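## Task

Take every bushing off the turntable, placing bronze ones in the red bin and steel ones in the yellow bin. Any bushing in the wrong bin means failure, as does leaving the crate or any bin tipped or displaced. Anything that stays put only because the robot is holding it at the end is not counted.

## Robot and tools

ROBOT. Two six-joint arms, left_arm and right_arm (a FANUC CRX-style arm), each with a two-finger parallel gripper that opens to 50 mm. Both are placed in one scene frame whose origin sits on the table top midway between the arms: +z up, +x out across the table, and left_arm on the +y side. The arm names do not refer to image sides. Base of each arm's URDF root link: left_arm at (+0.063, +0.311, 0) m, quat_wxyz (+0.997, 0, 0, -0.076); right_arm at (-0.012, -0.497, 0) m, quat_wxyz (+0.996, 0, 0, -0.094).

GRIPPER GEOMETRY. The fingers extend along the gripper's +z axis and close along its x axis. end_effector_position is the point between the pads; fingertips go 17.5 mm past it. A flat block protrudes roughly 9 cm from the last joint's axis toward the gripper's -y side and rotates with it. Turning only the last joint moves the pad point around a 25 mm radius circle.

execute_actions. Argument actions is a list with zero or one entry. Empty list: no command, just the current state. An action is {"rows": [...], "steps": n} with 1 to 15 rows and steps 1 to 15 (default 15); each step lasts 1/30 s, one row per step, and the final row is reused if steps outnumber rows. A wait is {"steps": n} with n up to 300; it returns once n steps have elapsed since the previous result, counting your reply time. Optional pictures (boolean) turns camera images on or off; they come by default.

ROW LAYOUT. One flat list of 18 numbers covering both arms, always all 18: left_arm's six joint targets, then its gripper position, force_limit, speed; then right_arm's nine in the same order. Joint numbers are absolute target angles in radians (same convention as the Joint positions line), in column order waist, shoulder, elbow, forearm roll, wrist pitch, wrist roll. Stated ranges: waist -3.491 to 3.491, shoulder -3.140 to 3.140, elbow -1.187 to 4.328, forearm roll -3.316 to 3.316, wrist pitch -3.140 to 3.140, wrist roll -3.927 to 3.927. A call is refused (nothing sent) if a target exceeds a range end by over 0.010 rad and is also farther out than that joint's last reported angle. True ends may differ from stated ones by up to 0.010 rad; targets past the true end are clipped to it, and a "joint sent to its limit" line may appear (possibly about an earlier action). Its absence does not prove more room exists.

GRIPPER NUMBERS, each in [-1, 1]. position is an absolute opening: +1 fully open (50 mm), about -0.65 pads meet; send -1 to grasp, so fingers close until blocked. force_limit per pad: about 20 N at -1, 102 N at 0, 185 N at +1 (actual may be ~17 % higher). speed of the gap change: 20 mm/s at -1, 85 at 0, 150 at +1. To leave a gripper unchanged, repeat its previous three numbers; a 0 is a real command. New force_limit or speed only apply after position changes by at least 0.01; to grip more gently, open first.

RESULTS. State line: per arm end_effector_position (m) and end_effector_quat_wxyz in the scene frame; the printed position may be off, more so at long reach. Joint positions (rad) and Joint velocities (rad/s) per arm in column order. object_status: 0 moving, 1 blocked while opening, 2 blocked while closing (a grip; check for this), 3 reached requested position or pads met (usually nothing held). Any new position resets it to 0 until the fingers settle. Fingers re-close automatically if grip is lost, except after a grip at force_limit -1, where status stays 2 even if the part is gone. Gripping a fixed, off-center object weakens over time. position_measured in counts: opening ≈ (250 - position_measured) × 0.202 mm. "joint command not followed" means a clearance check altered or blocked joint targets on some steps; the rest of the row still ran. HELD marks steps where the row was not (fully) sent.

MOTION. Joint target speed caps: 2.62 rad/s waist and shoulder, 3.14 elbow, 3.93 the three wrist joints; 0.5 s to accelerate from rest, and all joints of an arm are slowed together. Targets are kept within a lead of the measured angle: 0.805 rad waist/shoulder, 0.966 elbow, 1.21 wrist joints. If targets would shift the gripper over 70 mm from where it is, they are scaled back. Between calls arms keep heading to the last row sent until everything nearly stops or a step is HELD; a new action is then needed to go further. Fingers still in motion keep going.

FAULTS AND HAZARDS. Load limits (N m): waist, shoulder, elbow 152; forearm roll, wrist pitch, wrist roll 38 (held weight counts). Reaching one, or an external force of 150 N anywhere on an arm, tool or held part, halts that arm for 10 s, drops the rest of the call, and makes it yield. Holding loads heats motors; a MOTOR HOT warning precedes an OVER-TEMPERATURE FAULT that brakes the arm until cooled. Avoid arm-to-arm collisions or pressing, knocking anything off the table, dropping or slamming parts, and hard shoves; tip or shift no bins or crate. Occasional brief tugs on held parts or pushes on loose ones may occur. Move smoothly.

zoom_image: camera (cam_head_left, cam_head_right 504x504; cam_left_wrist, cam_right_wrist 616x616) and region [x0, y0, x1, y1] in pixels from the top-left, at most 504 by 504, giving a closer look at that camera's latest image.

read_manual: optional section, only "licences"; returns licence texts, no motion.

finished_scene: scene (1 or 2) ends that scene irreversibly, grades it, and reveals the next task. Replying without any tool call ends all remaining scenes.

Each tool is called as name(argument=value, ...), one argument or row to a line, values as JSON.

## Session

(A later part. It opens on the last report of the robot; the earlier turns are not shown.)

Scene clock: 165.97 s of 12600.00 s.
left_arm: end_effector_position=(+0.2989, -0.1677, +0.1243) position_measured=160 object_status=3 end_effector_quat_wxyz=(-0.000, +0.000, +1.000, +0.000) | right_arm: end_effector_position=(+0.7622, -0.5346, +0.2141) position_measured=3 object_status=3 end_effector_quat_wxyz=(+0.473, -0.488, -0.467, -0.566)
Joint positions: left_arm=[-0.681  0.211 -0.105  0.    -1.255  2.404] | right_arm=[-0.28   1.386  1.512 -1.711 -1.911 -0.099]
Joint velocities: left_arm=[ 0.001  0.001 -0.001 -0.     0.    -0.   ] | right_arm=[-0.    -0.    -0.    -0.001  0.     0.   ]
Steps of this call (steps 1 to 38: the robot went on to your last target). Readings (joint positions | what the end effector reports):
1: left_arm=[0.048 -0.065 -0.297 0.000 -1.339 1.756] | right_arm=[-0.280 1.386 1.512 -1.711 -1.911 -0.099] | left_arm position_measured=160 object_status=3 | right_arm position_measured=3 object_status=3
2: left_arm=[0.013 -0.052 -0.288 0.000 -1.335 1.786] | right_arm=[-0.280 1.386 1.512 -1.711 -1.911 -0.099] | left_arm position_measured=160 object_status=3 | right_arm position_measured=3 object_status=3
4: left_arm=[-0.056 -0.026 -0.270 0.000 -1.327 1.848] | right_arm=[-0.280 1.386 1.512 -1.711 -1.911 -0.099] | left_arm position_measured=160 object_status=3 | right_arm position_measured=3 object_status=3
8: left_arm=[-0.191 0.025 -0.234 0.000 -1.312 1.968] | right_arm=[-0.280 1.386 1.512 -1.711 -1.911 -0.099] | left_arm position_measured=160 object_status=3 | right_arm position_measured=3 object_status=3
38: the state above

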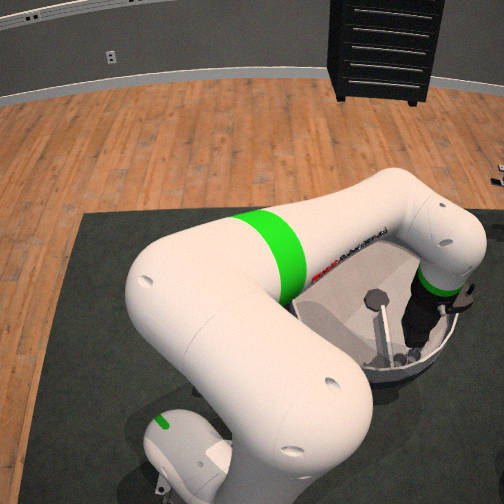

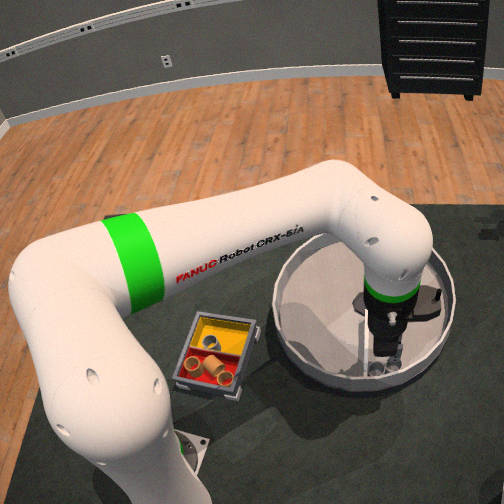

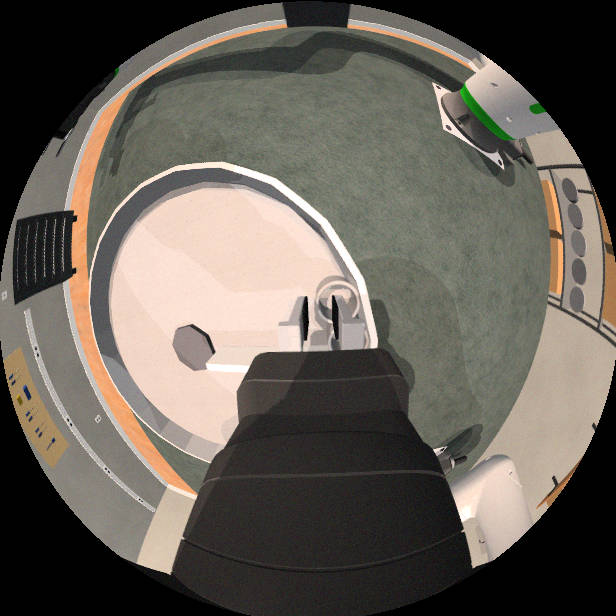

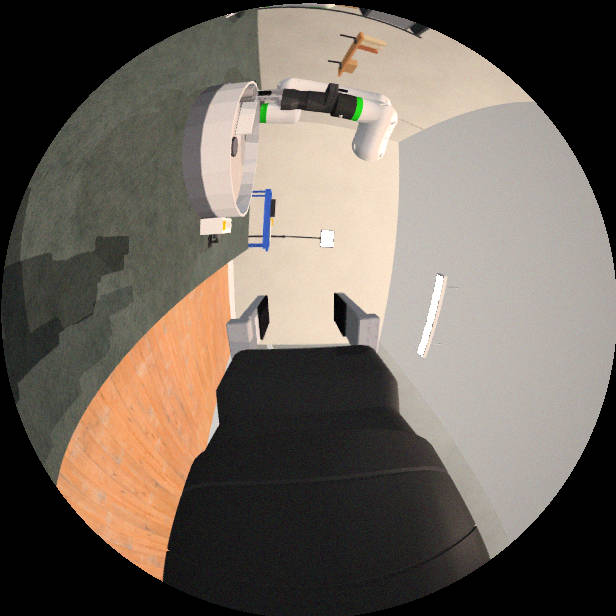

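execute_actions(
  actions=[
    {"rows":[[-0.683,0.2405,-0.155,0,-1.175,2.404,-0.05,-0.5,0,-0.28,1.386,1.512,-1.711,-1.911,-0.099,1,0,0]],"steps":12},
  ],
  pictures=false,
)

execute_actions(
  actions=[
    {"rows":[[-0.683,0.2405,-0.155,0,-1.175,2.404,-1,-0.5,0,-0.28,1.386,1.512,-1.711,-1.911,-0.099,1,0,0]]},
  ],
  pictures=false,
)

execute_actions(
  actions=[
    {"rows":[[-0.683,0.185,-0.04,0,-1.346,2.404,-1,-0.5,0,-0.28,1.386,1.512,-1.711,-1.911,-0.099,1,0,0]],"steps":12},
  ],
  pictures=false,
)

execute_actions(
  actions=[
    {"rows":[[0.265,-0.272,-0.489,0,-1.354,1.46,-1,-0.5,0,-0.28,1.386,1.512,-1.711,-1.911,-0.099,1,0,0]]},
  ],
  pictures=false,
)

execute_actions(
  actions=[
    {"steps":30},
  ],
  pictures=false,
)

execute_actions(
  actions=[
    {"rows":[[0.265,-0.179,-0.651,0,-1.099,1.46,-1,-0.5,0,-0.28,1.386,1.512,-1.711,-1.911,-0.099,1,0,0]]},
  ],
  pictures=false,
)

execute_actions(
  actions=[
    {"rows":[[0.265,-0.179,-0.651,0,-1.099,1.46,-0.05,-0.5,0,-0.28,1.386,1.512,-1.711,-1.911,-0.099,1,0,0]],"steps":9},
  ],
  pictures=false,
)

execute_actions(
  actions=[
    {"rows":[[0.265,-0.285,-0.45,0,-1.406,1.46,-0.05,-0.5,0,-0.28,1.386,1.512,-1.711,-1.911,-0.099,1,0,0]],"steps":14},
  ],
  pictures=false,
)

execute_actions(
  actions=[
    {"rows":[[-0.6431,0.122,-0.207,0,-1.242,2.366,-0.05,-0.5,0,-0.28,1.386,1.512,-1.711,-1.911,-0.099,1,0,0]]},
  ],
  pictures=false,
)

execute_actions(
  actions=[
    {"steps":32},
  ],
)

zoom_image(
  camera="cam_left_wrist",
  region=[250,190,410,350],
)

zoom_image(
  camera="cam_head_right",
  region=[160,300,270,410],
)

Scene clock: 187.33 s of 12600.00 s.
left_arm: end_effector_position=(+0.2982, -0.1682, +0.0895) position_measured=160 object_status=3 end_effector_quat_wxyz=(+0.000, +0.001, +1.000, -0.000) | right_arm: end_effector_position=(+0.7622, -0.5346, +0.2141) position_measured=3 object_status=3 end_effector_quat_wxyz=(+0.473, -0.488, -0.467, -0.566)
Joint positions: left_arm=[-0.683  0.241 -0.155 -0.    -1.175  2.404] | right_arm=[-0.28   1.386  1.512 -1.711 -1.911 -0.099]
Joint velocities: left_arm=[-0.001  0.    -0.     0.001 -0.     0.   ] | right_arm=[ 0.    -0.     0.     0.001  0.001 -0.   ]
Steps of this call (steps 1 to 15: the robot went on to your last target; steps 16 to 629: nothing new was sent; steps 630 to 641: all 12 steps of this action). Readings (joint positions | what the end effector reports):
630: left_arm=[-0.681 0.211 -0.105 -0.000 -1.254 2.404] | right_arm=[-0.280 1.386 1.512 -1.711 -1.911 -0.099] | left_arm position_measured=160 object_status=3 | right_arm position_measured=3 object_status=3
631: left_arm=[-0.681 0.213 -0.109 -0.000 -1.248 2.404] | right_arm=[-0.280 1.386 1.512 -1.711 -1.911 -0.099] | left_arm position_measured=160 object_status=3 | right_arm position_measured=3 object_status=3
633: left_arm=[-0.682 0.227 -0.132 -0.000 -1.212 2.404] | right_arm=[-0.280 1.386 1.512 -1.711 -1.911 -0.099] | left_arm position_measured=160 object_status=3 | right_arm position_measured=3 object_status=3
637: left_arm=[-0.683 0.241 -0.155 -0.000 -1.175 2.404] | right_arm=[-0.280 1.386 1.512 -1.711 -1.911 -0.099] | left_arm position_measured=160 object_status=3 | right_arm position_measured=3 object_status=3
641: the state above

Scene clock: 187.83 s of 12600.00 s.
left_arm: end_effector_position=(+0.2982, -0.1682, +0.0896) position_measured=219 object_status=2 end_effector_quat_wxyz=(+0.000, +0.001, +1.000, -0.000) | right_arm: end_effector_position=(+0.7622, -0.5346, +0.2141) position_measured=3 object_status=3 end_effector_quat_wxyz=(+0.473, -0.488, -0.467, -0.566)
Joint positions: left_arm=[-0.683  0.24  -0.155 -0.    -1.175  2.404] | right_arm=[-0.28   1.386  1.512 -1.711 -1.911 -0.099]
Joint velocities: left_arm=[-0.001 -0.     0.001 -0.    -0.001 -0.001] | right_arm=[ 0.002  0.    -0.     0.001  0.001  0.002]
Steps of this call (steps 1 to 15: all 15 steps of this action). Readings (joint positions | what the end effector reports):
1: left_arm=[-0.683 0.241 -0.155 -0.000 -1.175 2.404] | right_arm=[-0.280 1.386 1.512 -1.711 -1.911 -0.099] | left_arm position_measured=169 object_status=0 | right_arm position_measured=3 object_status=3
2: left_arm=[-0.683 0.241 -0.155 -0.000 -1.175 2.404] | right_arm=[-0.280 1.386 1.512 -1.711 -1.911 -0.099] | left_arm position_measured=183 object_status=0 | right_arm position_measured=3 object_status=3
4: left_arm=[-0.683 0.241 -0.155 -0.000 -1.175 2.404] | right_arm=[-0.280 1.386 1.512 -1.711 -1.911 -0.099] | left_arm position_measured=211 object_status=0 | right_arm position_measured=3 object_status=3
8: left_arm=[-0.683 0.240 -0.155 -0.000 -1.175 2.404] | right_arm=[-0.280 1.386 1.512 -1.711 -1.911 -0.099] | left_arm position_measured=219 object_status=0 | right_arm position_measured=3 object_status=3
15: the state above

Scene clock: 188.23 s of 12600.00 s.
left_arm: end_effector_position=(+0.2980, -0.1681, +0.1639) position_measured=219 object_status=2 end_effector_quat_wxyz=(-0.000, +0.001, +1.000, +0.000) | right_arm: end_effector_position=(+0.7622, -0.5346, +0.2141) position_measured=3 object_status=3 end_effector_quat_wxyz=(+0.473, -0.488, -0.467, -0.566)
Joint positions: left_arm=[-0.683  0.185 -0.04  -0.    -1.346  2.404] | right_arm=[-0.28   1.386  1.512 -1.711 -1.911 -0.099]
Joint velocities: left_arm=[-0.001  0.    -0.001 -0.001 -0.     0.   ] | right_arm=[-0.    -0.    -0.     0.     0.001  0.001]
Steps of this call (steps 1 to 12: all 12 steps of this action). Readings (joint positions | what the end effector reports):
1: left_arm=[-0.683 0.240 -0.155 -0.000 -1.175 2.404] | right_arm=[-0.280 1.386 1.512 -1.711 -1.911 -0.099] | left_arm position_measured=219 object_status=2 | right_arm position_measured=3 object_status=3
2: left_arm=[-0.683 0.239 -0.151 -0.000 -1.181 2.404] | right_arm=[-0.280 1.386 1.512 -1.711 -1.911 -0.099] | left_arm position_measured=219 object_status=2 | right_arm position_measured=3 object_status=3
4: left_arm=[-0.683 0.226 -0.126 -0.000 -1.220 2.404] | right_arm=[-0.280 1.386 1.512 -1.711 -1.911 -0.099] | left_arm position_measured=219 object_status=2 | right_arm position_measured=3 object_status=3
8: left_arm=[-0.683 0.189 -0.049 0.001 -1.333 2.404] | right_arm=[-0.280 1.386 1.512 -1.711 -1.911 -0.099] | left_arm position_measured=219 object_status=2 | right_arm position_measured=3 object_status=3
12: the state above

Scene clock: 188.73 s of 12600.00 s.
left_arm: end_effector_position=(+0.3788, -0.0183, +0.1724) position_measured=219 object_status=2 end_effector_quat_wxyz=(-0.000, +0.008, +1.000, +0.000) | right_arm: end_effector_position=(+0.7622, -0.5346, +0.2141) position_measured=3 object_status=3 end_effector_quat_wxyz=(+0.473, -0.488, -0.467, -0.566)
Joint positions: left_arm=[-0.312 -0.001 -0.223 -0.    -1.349  2.02 ] | right_arm=[-0.28   1.386  1.512 -1.711 -1.911 -0.099]
Joint velocities: left_arm=[ 1.    -0.472 -0.461 -0.    -0.008 -0.967] | right_arm=[ 0.001 -0.     0.     0.     0.001 -0.001]
Steps of this call (steps 1 to 15: all 15 steps of this action). Readings (joint positions | what the end effector reports):
1: left_arm=[-0.683 0.185 -0.040 -0.000 -1.346 2.404] | right_arm=[-0.280 1.386 1.512 -1.711 -1.911 -0.099] | left_arm position_measured=219 object_status=2 | right_arm position_measured=3 object_status=3
2: left_arm=[-0.679 0.183 -0.042 -0.000 -1.346 2.399] | right_arm=[-0.280 1.386 1.512 -1.711 -1.911 -0.099] | left_arm position_measured=219 object_status=2 | right_arm position_measured=3 object_status=3
4: left_arm=[-0.654 0.168 -0.056 -0.000 -1.346 2.370] | right_arm=[-0.280 1.386 1.512 -1.711 -1.911 -0.099] | left_arm position_measured=219 object_status=2 | right_arm position_measured=3 object_status=3
8: left_arm=[-0.542 0.108 -0.116 -0.000 -1.347 2.245] | right_arm=[-0.280 1.386 1.512 -1.711 -1.911 -0.099] | left_arm position_measured=219 object_status=2 | right_arm position_measured=3 object_status=3
15: the state above

Scene clock: 189.73 s of 12600.00 s.
left_arm: end_effector_position=(+0.3853, +0.1914, +0.1593) position_measured=219 object_status=2 end_effector_quat_wxyz=(-0.000, -0.001, +1.000, +0.000) | right_arm: end_effector_position=(+0.7622, -0.5346, +0.2141) position_measured=3 object_status=3 end_effector_quat_wxyz=(+0.473, -0.488, -0.467, -0.566)
Joint positions: left_arm=[ 0.265 -0.272 -0.489 -0.    -1.354  1.46 ] | right_arm=[-0.28   1.386  1.512 -1.711 -1.911 -0.099]
Joint velocities: left_arm=[ 0.002 -0.001  0.     0.    -0.    -0.001] | right_arm=[-0.001  0.    -0.     0.001  0.001 -0.001]
Steps of this call (steps 1 to 30: the robot went on to your last target). Readings (joint positions | what the end effector reports):
1: left_arm=[-0.278 -0.017 -0.238 -0.000 -1.350 1.987] | right_arm=[-0.280 1.386 1.512 -1.711 -1.911 -0.099] | left_arm position_measured=219 object_status=2 | right_arm position_measured=3 object_status=3
2: left_arm=[-0.244 -0.033 -0.254 -0.000 -1.350 1.954] | right_arm=[-0.280 1.386 1.512 -1.711 -1.911 -0.099] | left_arm position_measured=219 object_status=2 | right_arm position_measured=3 object_status=3
4: left_arm=[-0.174 -0.066 -0.286 -0.000 -1.350 1.886] | right_arm=[-0.280 1.386 1.512 -1.711 -1.911 -0.099] | left_arm position_measured=219 object_status=2 | right_arm position_measured=3 object_status=3
8: left_arm=[-0.029 -0.134 -0.353 -0.000 -1.352 1.746] | right_arm=[-0.280 1.386 1.512 -1.711 -1.911 -0.099] | left_arm position_measured=219 object_status=2 | right_arm position_measured=3 object_status=3
30: the state above

Scene clock: 190.23 s of 12600.00 s.
left_arm: end_effector_position=(+0.3856, +0.1914, +0.0651) position_measured=219 object_status=2 end_effector_quat_wxyz=(+0.000, -0.001, +1.000, +0.000) | right_arm: end_effector_position=(+0.7622, -0.5346, +0.2141) position_measured=3 object_status=3 end_effector_quat_wxyz=(+0.473, -0.488, -0.467, -0.566)
Joint positions: left_arm=[ 0.265 -0.179 -0.651  0.    -1.099  1.46 ] | right_arm=[-0.28   1.386  1.512 -1.711 -1.911 -0.099]
Joint velocities: left_arm=[ 0.001  0.    -0.003  0.     0.001  0.001] | right_arm=[ 0.    -0.     0.    -0.001  0.001 -0.   ]
Steps of this call (steps 1 to 15: all 15 steps of this action). Readings (joint positions | what the end effector reports):
1: left_arm=[0.265 -0.272 -0.489 0.000 -1.354 1.460] | right_arm=[-0.280 1.386 1.512 -1.711 -1.911 -0.099] | left_arm position_measured=219 object_status=2 | right_arm position_measured=3 object_status=3
2: left_arm=[0.265 -0.270 -0.493 0.000 -1.348 1.460] | right_arm=[-0.280 1.386 1.512 -1.711 -1.911 -0.099] | left_arm position_measured=219 object_status=2 | right_arm position_measured=3 object_status=3
4: left_arm=[0.265 -0.256 -0.517 0.000 -1.310 1.460] | right_arm=[-0.280 1.386 1.512 -1.711 -1.911 -0.099] | left_arm position_measured=219 object_status=2 | right_arm position_measured=3 object_status=3
8: left_arm=[0.265 -0.201 -0.613 0.000 -1.160 1.460] | right_arm=[-0.280 1.386 1.512 -1.711 -1.911 -0.099] | left_arm position_measured=219 object_status=2 | right_arm position_measured=3 object_status=3
15: the state above

Scene clock: 190.53 s of 12600.00 s.
left_arm: end_effector_position=(+0.3856, +0.1914, +0.0649) position_measured=160 object_status=0 end_effector_quat_wxyz=(-0.000, -0.001, +1.000, -0.000) | right_arm: end_effector_position=(+0.7622, -0.5346, +0.2141) position_measured=3 object_status=3 end_effector_quat_wxyz=(+0.473, -0.488, -0.467, -0.566)
Joint positions: left_arm=[ 0.265 -0.179 -0.651  0.    -1.099  1.46 ] | right_arm=[-0.28   1.386  1.512 -1.711 -1.911 -0.099]
Joint velocities: left_arm=[ 0.001 -0.001  0.001  0.    -0.    -0.   ] | right_arm=[ 0.001  0.    -0.    -0.001 -0.001 -0.001]
Steps of this call (steps 1 to 9: all 9 steps of this action). Readings (joint positions | what the end effector reports):
1: left_arm=[0.265 -0.179 -0.651 0.000 -1.099 1.460] | right_arm=[-0.280 1.386 1.512 -1.711 -1.911 -0.099] | left_arm position_measured=210 object_status=0 | right_arm position_measured=3 object_status=3
2: left_arm=[0.265 -0.179 -0.651 0.000 -1.099 1.460] | right_arm=[-0.280 1.386 1.512 -1.711 -1.911 -0.099] | left_arm position_measured=196 object_status=0 | right_arm position_measured=3 object_status=3
4: left_arm=[0.265 -0.179 -0.651 0.000 -1.099 1.460] | right_arm=[-0.280 1.386 1.512 -1.711 -1.911 -0.099] | left_arm position_measured=168 object_status=0 | right_arm position_measured=3 object_status=3
8: left_arm=[0.265 -0.179 -0.651 0.000 -1.099 1.460] | right_arm=[-0.280 1.386 1.512 -1.711 -1.911 -0.099] | left_arm position_measured=160 object_status=0 | right_arm position_measured=3 object_status=3
9: the state above

Scene clock: 191.00 s of 12600.00 s.
left_arm: end_effector_position=(+0.3844, +0.1913, +0.1796) position_measured=160 object_status=3 end_effector_quat_wxyz=(-0.000, -0.001, +1.000, +0.000) | right_arm: end_effector_position=(+0.7622, -0.5346, +0.2141) position_measured=3 object_status=3 end_effector_quat_wxyz=(+0.473, -0.488, -0.467, -0.566)
Joint positions: left_arm=[ 0.265 -0.285 -0.45  -0.    -1.406  1.46 ] | right_arm=[-0.28   1.386  1.512 -1.711 -1.911 -0.099]
Joint velocities: left_arm=[ 0.001 -0.     0.    -0.    -0.008 -0.   ] | right_arm=[-0.    -0.    -0.     0.     0.001 -0.002]
Steps of this call (steps 1 to 14: all 14 steps of this action). Readings (joint positions | what the end effector reports):
1: left_arm=[0.265 -0.179 -0.651 0.000 -1.099 1.460] | right_arm=[-0.280 1.386 1.512 -1.711 -1.911 -0.099] | left_arm position_measured=160 object_status=0 | right_arm position_measured=3 object_status=3
2: left_arm=[0.265 -0.181 -0.647 -0.000 -1.105 1.460] | right_arm=[-0.280 1.386 1.512 -1.711 -1.911 -0.099] | left_arm position_measured=160 object_status=0 | right_arm position_measured=3 object_status=3
4: left_arm=[0.265 -0.194 -0.622 -0.000 -1.143 1.460] | right_arm=[-0.280 1.386 1.512 -1.711 -1.911 -0.099] | left_arm position_measured=160 object_status=3 | right_arm position_measured=3 object_status=3
8: left_arm=[0.265 -0.248 -0.519 -0.000 -1.300 1.460] | right_arm=[-0.280 1.386 1.512 -1.711 -1.911 -0.099] | left_arm position_measured=160 object_status=3 | right_arm position_measured=3 object_status=3
14: the state above

Scene clock: 191.50 s of 12600.00 s.
left_arm: end_effector_position=(+0.3865, +0.0518, +0.1626) position_measured=160 object_status=3 end_effector_quat_wxyz=(-0.000, -0.005, +1.000, +0.000) | right_arm: end_effector_position=(+0.7622, -0.5346, +0.2141) position_measured=3 object_status=3 end_effector_quat_wxyz=(+0.473, -0.488, -0.467, -0.566)
Joint positions: left_arm=[-0.142 -0.098 -0.339 -0.    -1.331  1.876] | right_arm=[-0.28   1.386  1.512 -1.711 -1.911 -0.099]
Joint velocities: left_arm=[-1.052  0.462  0.277  0.001  0.184  1.023] | right_arm=[-0.002 -0.     0.     0.     0.001 -0.001]
Steps of this call (steps 1 to 15: all 15 steps of this action). Readings (joint positions | what the end effector reports):
1: left_arm=[0.265 -0.285 -0.450 -0.000 -1.406 1.460] | right_arm=[-0.280 1.386 1.512 -1.711 -1.911 -0.099] | left_arm position_measured=160 object_status=3 | right_arm position_measured=3 object_status=3
2: left_arm=[0.261 -0.283 -0.449 -0.000 -1.406 1.464] | right_arm=[-0.280 1.386 1.512 -1.711 -1.911 -0.099] | left_arm position_measured=160 object_status=3 | right_arm position_measured=3 object_status=3
4: left_arm=[0.236 -0.270 -0.441 -0.000 -1.400 1.493] | right_arm=[-0.280 1.386 1.512 -1.711 -1.911 -0.099] | left_arm position_measured=160 object_status=3 | right_arm position_measured=3 object_status=3
8: left_arm=[0.117 -0.212 -0.406 -0.000 -1.377 1.623] | right_arm=[-0.280 1.386 1.512 -1.711 -1.911 -0.099] | left_arm position_measured=160 object_status=3 | right_arm position_measured=3 object_status=3
15: the state above

Scene clock: 192.57 s of 12600.00 s.
left_arm: end_effector_position=(+0.2897, -0.1314, +0.1250) position_measured=160 object_status=3 end_effector_quat_wxyz=(-0.000, +0.000, +1.000, +0.000) | right_arm: end_effector_position=(+0.7622, -0.5346, +0.2141) position_measured=3 object_status=3 end_effector_quat_wxyz=(+0.473, -0.488, -0.467, -0.566)
Joint positions: left_arm=[-0.643  0.122 -0.207  0.    -1.242  2.366] | right_arm=[-0.28   1.386  1.512 -1.711 -1.911 -0.099]
Joint velocities: left_arm=[ 0.     0.     0.001  0.    -0.     0.   ] | right_arm=[-0.001 -0.    -0.     0.     0.001 -0.001]
Steps of this call (steps 1 to 32: the robot went on to your last target). Readings (joint positions | what the end effector reports):
1: left_arm=[-0.178 -0.083 -0.329 -0.000 -1.324 1.910] | right_arm=[-0.280 1.386 1.512 -1.711 -1.911 -0.099] | left_arm position_measured=160 object_status=3 | right_arm position_measured=3 object_status=3
2: left_arm=[-0.213 -0.067 -0.320 -0.000 -1.318 1.945] | right_arm=[-0.280 1.386 1.512 -1.711 -1.911 -0.099] | left_arm position_measured=160 object_status=3 | right_arm position_measured=3 object_status=3
4: left_arm=[-0.282 -0.037 -0.302 -0.000 -1.306 2.013] | right_arm=[-0.280 1.386 1.512 -1.711 -1.911 -0.099] | left_arm position_measured=160 object_status=3 | right_arm position_measured=3 object_status=3
8: left_arm=[-0.417 0.023 -0.266 -0.000 -1.282 2.145] | right_arm=[-0.280 1.386 1.512 -1.711 -1.911 -0.099] | left_arm position_measured=160 object_status=3 | right_arm position_measured=3 object_status=3
32: the state above

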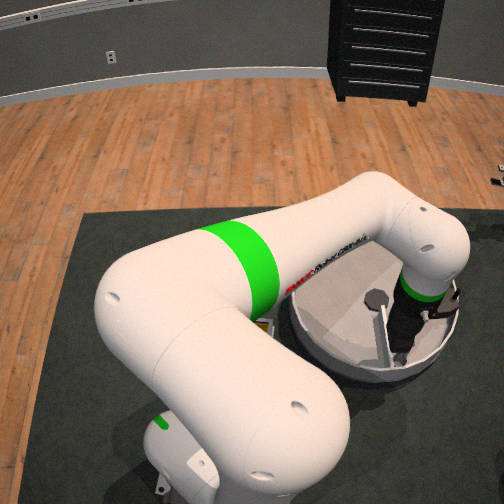

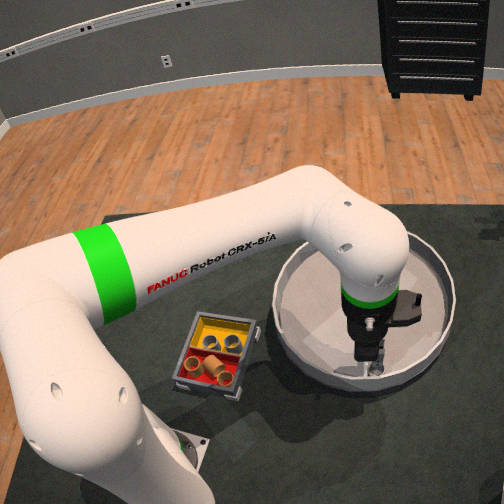

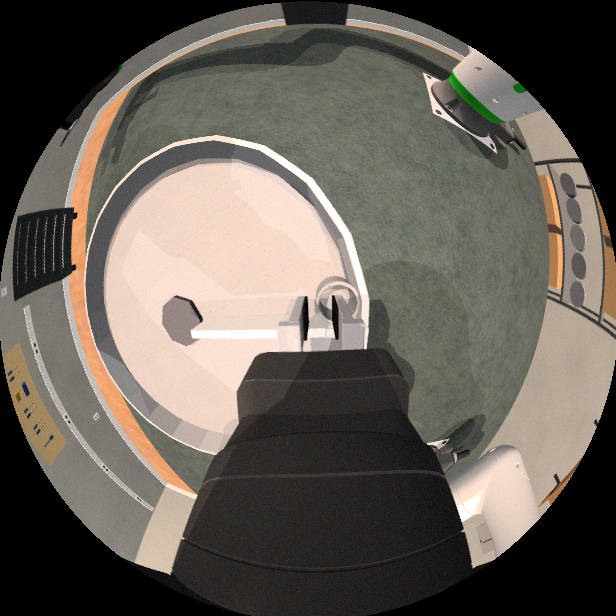

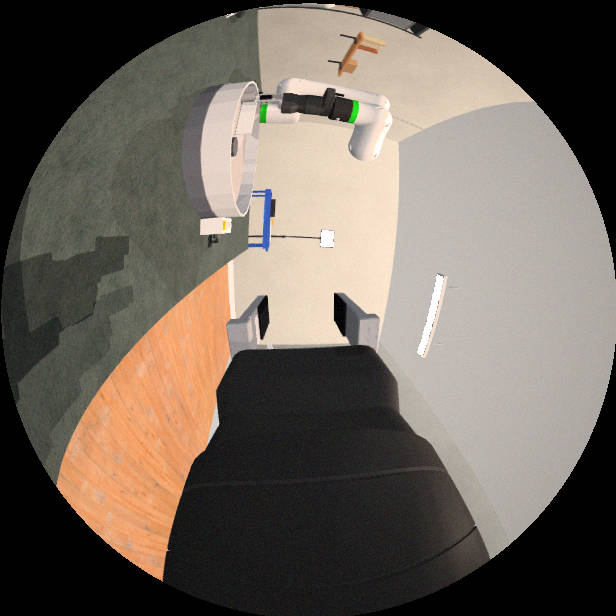

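Region (250, 190, 410, 350) of cam_left_wrist's 616x616 image, scaled by 3.150, with more detail than that image has.

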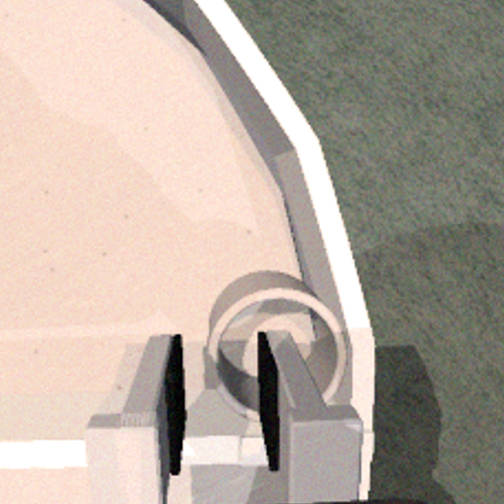

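Region (160, 300, 270, 410) of cam_head_right's 504x504 image, scaled by 4.582, with more detail than that image has.

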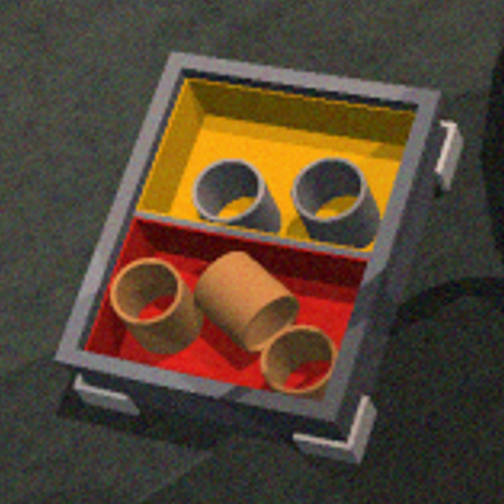

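execute_actions(
  actions=[
    {"rows":[[-0.645,0.153,-0.258,0,-1.16,2.366,-0.05,-0.5,0,-0.28,1.386,1.512,-1.711,-1.911,-0.099,1,0,0]],"steps":12},
  ],
  pictures=false,
)

execute_actions(
  actions=[
    {"rows":[[-0.645,0.153,-0.258,0,-1.16,2.366,-1,-0.5,0,-0.28,1.386,1.512,-1.711,-1.911,-0.099,1,0,0]]},
  ],
  pictures=false,
)

execute_actions(
  actions=[
    {"rows":[[-0.645,0.095,-0.14,0,-1.336,2.366,-1,-0.5,0,-0.28,1.386,1.512,-1.711,-1.911,-0.099,1,0,0]],"steps":12},
  ],
  pictures=false,
)

execute_actions(
  actions=[
    {"rows":[[0.349,-0.195,-0.425,0,-1.341,2.945,-1,-0.5,0,-0.28,1.386,1.512,-1.711,-1.911,-0.099,1,0,0]]},
  ],
  pictures=false,
)

execute_actions(
  actions=[
    {"steps":35},
  ],
  pictures=false,
)

execute_actions(
  actions=[
    {"rows":[[0.349,-0.113,-0.567,0,-1.117,2.945,-1,-0.5,0,-0.28,1.386,1.512,-1.711,-1.911,-0.099,1,0,0]]},
  ],
  pictures=false,
)

execute_actions(
  actions=[
    {"rows":[[0.349,-0.113,-0.567,0,-1.117,2.945,-0.05,-0.5,0,-0.28,1.386,1.512,-1.711,-1.911,-0.099,1,0,0]],"steps":9},
  ],
  pictures=false,
)

execute_actions(
  actions=[
    {"rows":[[0.349,-0.195,-0.425,0,-1.341,2.945,-0.05,-0.5,0,-0.28,1.386,1.512,-1.711,-1.911,-0.099,1,0,0]]},
  ],
)

Scene clock: 203.53 s of 12600.00 s.
left_arm: end_effector_position=(+0.2887, -0.1318, +0.0904) position_measured=160 object_status=3 end_effector_quat_wxyz=(-0.000, +0.001, +1.000, +0.000) | right_arm: end_effector_position=(+0.7622, -0.5346, +0.2141) position_measured=3 object_status=3 end_effector_quat_wxyz=(+0.473, -0.488, -0.467, -0.566)
Joint positions: left_arm=[-0.645  0.153 -0.258 -0.    -1.16   2.366] | right_arm=[-0.28   1.386  1.512 -1.711 -1.911 -0.099]
Joint velocities: left_arm=[ 0.     0.001  0.     0.    -0.     0.   ] | right_arm=[ 0.002 -0.     0.     0.     0.001 -0.   ]
Steps of this call (steps 1 to 15: the robot went on to your last target; steps 16 to 317: nothing new was sent; steps 318 to 329: all 12 steps of this action). Readings (joint positions | what the end effector reports):
318: left_arm=[-0.643 0.122 -0.207 -0.000 -1.241 2.366] | right_arm=[-0.280 1.386 1.512 -1.711 -1.911 -0.099] | left_arm position_measured=160 object_status=3 | right_arm position_measured=3 object_status=3
319: left_arm=[-0.643 0.124 -0.211 -0.000 -1.235 2.366] | right_arm=[-0.280 1.386 1.512 -1.711 -1.911 -0.099] | left_arm position_measured=160 object_status=3 | right_arm position_measured=3 object_status=3
321: left_arm=[-0.644 0.138 -0.234 -0.000 -1.198 2.366] | right_arm=[-0.280 1.386 1.512 -1.711 -1.911 -0.099] | left_arm position_measured=160 object_status=3 | right_arm position_measured=3 object_status=3
325: left_arm=[-0.645 0.153 -0.258 -0.000 -1.160 2.366] | right_arm=[-0.280 1.386 1.512 -1.711 -1.911 -0.099] | left_arm position_measured=160 object_status=3 | right_arm position_measured=3 object_status=3
329: the state above

Scene clock: 204.03 s of 12600.00 s.
left_arm: end_effector_position=(+0.2888, -0.1318, +0.0905) position_measured=219 object_status=2 end_effector_quat_wxyz=(+0.000, +0.001, +1.000, -0.000) | right_arm: end_effector_position=(+0.7622, -0.5346, +0.2141) position_measured=3 object_status=3 end_effector_quat_wxyz=(+0.473, -0.488, -0.467, -0.566)
Joint positions: left_arm=[-0.645  0.153 -0.258 -0.    -1.16   2.366] | right_arm=[-0.28   1.386  1.512 -1.711 -1.911 -0.099]
Joint velocities: left_arm=[ 0.001  0.001  0.001 -0.    -0.001  0.001] | right_arm=[-0.     0.     0.     0.001  0.001 -0.   ]
Steps of this call (steps 1 to 15: all 15 steps of this action). Readings (joint positions | what the end effector reports):
1: left_arm=[-0.645 0.153 -0.258 -0.000 -1.160 2.366] | right_arm=[-0.280 1.386 1.512 -1.711 -1.911 -0.099] | left_arm position_measured=169 object_status=0 | right_arm position_measured=3 object_status=3
2: left_arm=[-0.645 0.153 -0.258 -0.000 -1.160 2.366] | right_arm=[-0.280 1.386 1.512 -1.711 -1.911 -0.099] | left_arm position_measured=183 object_status=0 | right_arm position_measured=3 object_status=3
4: left_arm=[-0.645 0.153 -0.258 -0.000 -1.160 2.366] | right_arm=[-0.280 1.386 1.512 -1.711 -1.911 -0.099] | left_arm position_measured=211 object_status=0 | right_arm position_measured=3 object_status=3
8: left_arm=[-0.645 0.153 -0.258 -0.000 -1.159 2.366] | right_arm=[-0.280 1.386 1.512 -1.711 -1.911 -0.099] | left_arm position_measured=219 object_status=0 | right_arm position_measured=3 object_status=3
15: the state above

Scene clock: 204.43 s of 12600.00 s.
left_arm: end_effector_position=(+0.2890, -0.1320, +0.1649) position_measured=219 object_status=2 end_effector_quat_wxyz=(-0.000, +0.001, +1.000, +0.000) | right_arm: end_effector_position=(+0.7622, -0.5346, +0.2141) position_measured=3 object_status=3 end_effector_quat_wxyz=(+0.473, -0.488, -0.467, -0.566)
Joint positions: left_arm=[-0.645  0.095 -0.14  -0.    -1.336  2.366] | right_arm=[-0.28   1.386  1.512 -1.711 -1.911 -0.099]
Joint velocities: left_arm=[ 0.     0.    -0.    -0.    -0.001 -0.   ] | right_arm=[-0.001 -0.     0.    -0.    -0.001 -0.001]
Steps of this call (steps 1 to 12: all 12 steps of this action). Readings (joint positions | what the end effector reports):
1: left_arm=[-0.645 0.153 -0.258 -0.000 -1.160 2.366] | right_arm=[-0.280 1.386 1.512 -1.711 -1.911 -0.099] | left_arm position_measured=219 object_status=2 | right_arm position_measured=3 object_status=3
2: left_arm=[-0.645 0.151 -0.254 -0.000 -1.167 2.366] | right_arm=[-0.280 1.386 1.512 -1.711 -1.911 -0.099] | left_arm position_measured=219 object_status=2 | right_arm position_measured=3 object_status=3
4: left_arm=[-0.645 0.139 -0.229 -0.000 -1.205 2.366] | right_arm=[-0.280 1.386 1.512 -1.711 -1.911 -0.099] | left_arm position_measured=219 object_status=2 | right_arm position_measured=3 object_status=3
8: left_arm=[-0.645 0.100 -0.150 0.001 -1.321 2.366] | right_arm=[-0.280 1.386 1.512 -1.711 -1.911 -0.099] | left_arm position_measured=219 object_status=2 | right_arm position_measured=3 object_status=3
12: the state above

Scene clock: 204.93 s of 12600.00 s.
left_arm: end_effector_position=(+0.3955, +0.0005, +0.1676) position_measured=219 object_status=2 end_effector_quat_wxyz=(-0.000, -0.292, +0.957, +0.000) | right_arm: end_effector_position=(+0.7622, -0.5346, +0.2141) position_measured=3 object_status=3 end_effector_quat_wxyz=(+0.473, -0.488, -0.467, -0.566)
Joint positions: left_arm=[-0.278 -0.019 -0.252 -0.    -1.338  2.594] | right_arm=[-0.28   1.386  1.512 -1.711 -1.911 -0.099]
Joint velocities: left_arm=[ 0.966 -0.272 -0.265 -0.    -0.004  0.539] | right_arm=[ 0.001  0.     0.    -0.     0.    -0.001]
Steps of this call (steps 1 to 15: all 15 steps of this action). Readings (joint positions | what the end effector reports):
1: left_arm=[-0.645 0.095 -0.140 -0.000 -1.336 2.366] | right_arm=[-0.280 1.386 1.512 -1.711 -1.911 -0.099] | left_arm position_measured=219 object_status=2 | right_arm position_measured=3 object_status=3
2: left_arm=[-0.641 0.094 -0.141 -0.000 -1.336 2.369] | right_arm=[-0.280 1.386 1.512 -1.711 -1.911 -0.099] | left_arm position_measured=219 object_status=2 | right_arm position_measured=3 object_status=3
4: left_arm=[-0.616 0.085 -0.150 -0.000 -1.336 2.387] | right_arm=[-0.280 1.386 1.512 -1.711 -1.911 -0.099] | left_arm position_measured=219 object_status=2 | right_arm position_measured=3 object_status=3
8: left_arm=[-0.504 0.046 -0.188 -0.000 -1.337 2.464] | right_arm=[-0.280 1.386 1.512 -1.711 -1.911 -0.099] | left_arm position_measured=219 object_status=2 | right_arm position_measured=3 object_status=3
15: the state above

Scene clock: 206.10 s of 12600.00 s.
left_arm: end_effector_position=(+0.4460, +0.2495, +0.1612) position_measured=219 object_status=2 end_effector_quat_wxyz=(+0.000, +0.707, -0.707, -0.000) | right_arm: end_effector_position=(+0.7622, -0.5346, +0.2141) position_measured=3 object_status=3 end_effector_quat_wxyz=(+0.473, -0.488, -0.467, -0.566)
Joint positions: left_arm=[ 0.349 -0.195 -0.425 -0.    -1.341  2.945] | right_arm=[-0.28   1.386  1.512 -1.711 -1.911 -0.099]
Joint velocities: left_arm=[ 0.    -0.    -0.    -0.001  0.     0.001] | right_arm=[ 0.     0.     0.    -0.     0.     0.002]
Steps of this call (steps 1 to 35: the robot went on to your last target). Readings (joint positions | what the end effector reports):
1: left_arm=[-0.245 -0.028 -0.261 -0.000 -1.338 2.612] | right_arm=[-0.280 1.386 1.512 -1.711 -1.911 -0.099] | left_arm position_measured=219 object_status=2 | right_arm position_measured=3 object_status=3
2: left_arm=[-0.212 -0.038 -0.270 -0.000 -1.338 2.631] | right_arm=[-0.280 1.386 1.512 -1.711 -1.911 -0.099] | left_arm position_measured=219 object_status=2 | right_arm position_measured=3 object_status=3
4: left_arm=[-0.146 -0.056 -0.289 -0.000 -1.339 2.668] | right_arm=[-0.280 1.386 1.512 -1.711 -1.911 -0.099] | left_arm position_measured=219 object_status=2 | right_arm position_measured=3 object_status=3
8: left_arm=[-0.011 -0.094 -0.326 -0.000 -1.339 2.743] | right_arm=[-0.280 1.386 1.512 -1.711 -1.911 -0.099] | left_arm position_measured=219 object_status=2 | right_arm position_measured=3 object_status=3
35: the state above

Scene clock: 216.47 s of 12600.00 s.
left_arm: end_effector_position=(+0.4504, +0.2494, +0.0819) position_measured=219 object_status=2 end_effector_quat_wxyz=(-0.002, +0.708, -0.707, +0.003) | right_arm: end_effector_position=(+0.7622, -0.5346, +0.2141) position_measured=3 object_status=3 end_effector_quat_wxyz=(+0.473, -0.488, -0.467, -0.566)
Joint positions: left_arm=[ 0.349 -0.118 -0.557  0.004 -1.124  2.945] | right_arm=[-0.28   1.386  1.512 -1.711 -1.911 -0.099]
Joint velocities: left_arm=[-0.001  0.     0.    -0.     0.     0.   ] | right_arm=[-0.    -0.    -0.     0.     0.001  0.   ]
FORCE FAULT: contact force on the left arm reached its limit, and that arm stopped for 10 seconds. The contact can be on any part of that arm, not only on its tool. That arm's remaining commands of this call were not run. That arm holds still and accepts commands again. Move the arm away from the contact; if what it grips holds it there, let go first. Pushing or pulling that hard again can fault the arm again.
The stop of the left arm began at step 11 of this call (marked STOPPED below). From that step on that arm followed nothing that you had sent. 5 of its steps, steps kept back included, did not run and will not run. Nothing is kept back now, and the robot has no last target.
Steps of this call (steps 1 to 15: all 15 steps of this action; steps 16 to 311: the stop continued). Readings (joint positions | what the end effector reports):
1: left_arm=[0.349 -0.195 -0.425 0.000 -1.341 2.945] | right_arm=[-0.280 1.386 1.512 -1.711 -1.911 -0.099] | left_arm position_measured=219 object_status=2 | right_arm position_measured=3 object_status=3
2: left_arm=[0.349 -0.193 -0.429 0.000 -1.335 2.945] | right_arm=[-0.280 1.386 1.512 -1.711 -1.911 -0.099] | left_arm position_measured=219 object_status=2 | right_arm position_measured=3 object_status=3
4: left_arm=[0.349 -0.179 -0.453 0.000 -1.297 2.945] | right_arm=[-0.280 1.386 1.512 -1.711 -1.911 -0.099] | left_arm position_measured=219 object_status=2 | right_arm position_measured=3 object_status=3
8: left_arm=[0.349 -0.127 -0.542 0.000 -1.157 2.945] | right_arm=[-0.280 1.386 1.512 -1.711 -1.911 -0.099] | left_arm position_measured=219 object_status=2 | right_arm position_measured=3 object_status=3
11: left_arm=[0.349 -0.118 -0.558 0.003 -1.124 2.945] | right_arm=[-0.280 1.386 1.512 -1.711 -1.911 -0.099] | left_arm position_measured=219 object_status=2 | right_arm position_measured=3 object_status=3 STOPPED (the left arm)
311: the state above

Scene clock: 216.50 s of 12600.00 s.
left_arm: end_effector_position=(+0.4505, +0.2494, +0.0820) position_measured=219 object_status=2 end_effector_quat_wxyz=(-0.002, +0.708, -0.707, +0.003) | right_arm: end_effector_position=(+0.7622, -0.5346, +0.2141) position_measured=3 object_status=3 end_effector_quat_wxyz=(+0.473, -0.488, -0.467, -0.566)
Joint positions: left_arm=[ 0.349 -0.118 -0.557  0.004 -1.124  2.945] | right_arm=[-0.28   1.386  1.512 -1.711 -1.911 -0.099]
Joint velocities: left_arm=[ 0.001 -0.001  0.001 -0.    -0.     0.001] | right_arm=[0.001 0.    0.    0.001 0.    0.002]
A stop began in an earlier call of the same reply, so what this call sent did not run. Send another action.
Steps of this call (step 1: nothing new was sent). Readings (joint positions | what the end effector reports):
1: the state above

Scene clock: 216.53 s of 12600.00 s.
left_arm: end_effector_position=(+0.4505, +0.2494, +0.0820) position_measured=219 object_status=2 end_effector_quat_wxyz=(-0.002, +0.708, -0.707, +0.003) | right_arm: end_effector_position=(+0.7622, -0.5346, +0.2141) position_measured=3 object_status=3 end_effector_quat_wxyz=(+0.473, -0.488, -0.467, -0.566)
Joint positions: left_arm=[ 0.349 -0.118 -0.557  0.004 -1.124  2.945] | right_arm=[-0.28   1.386  1.512 -1.711 -1.911 -0.099]
Joint velocities: left_arm=[ 0.    -0.001 -0.    -0.    -0.001  0.   ] | right_arm=[ 0.001  0.    -0.     0.    -0.    -0.001]
A stop began in an earlier call of the same reply, so what this call sent did not run. Send another action.
Steps of this call (step 1: nothing new was sent). Readings (joint positions | what the end effector reports):
1: the state above

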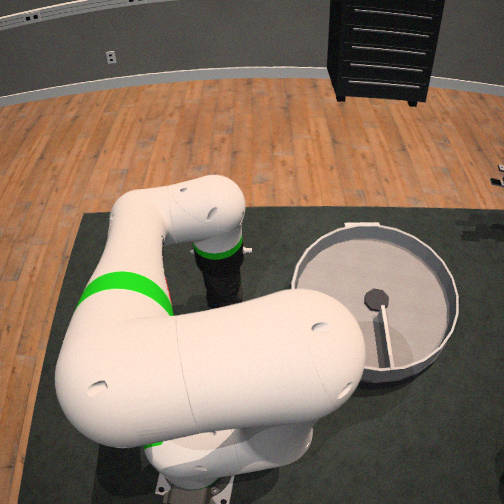

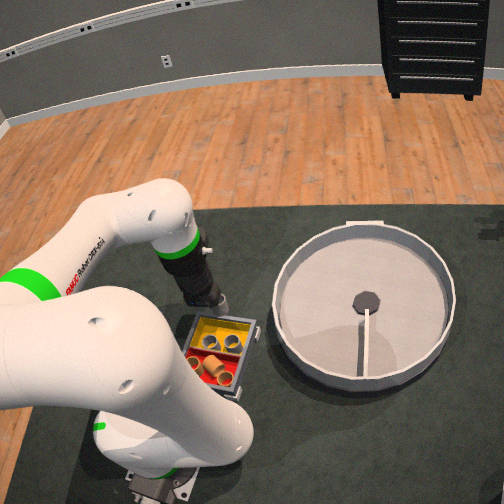

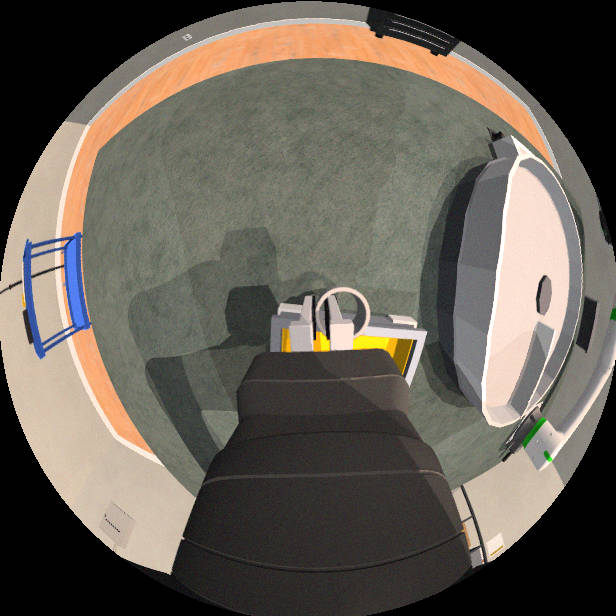

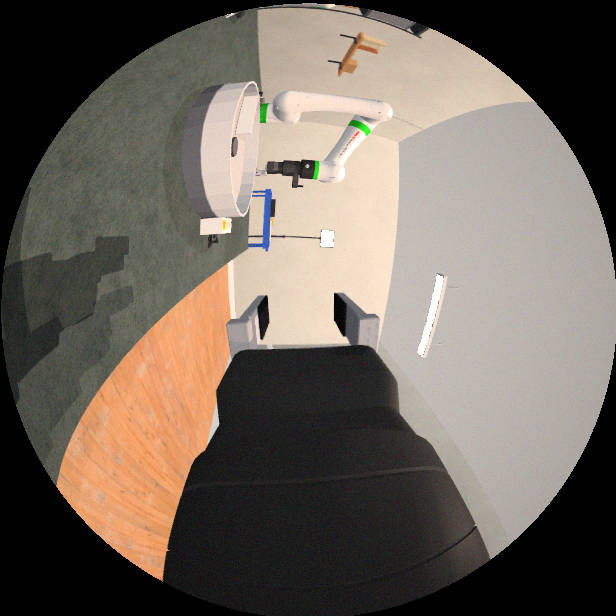

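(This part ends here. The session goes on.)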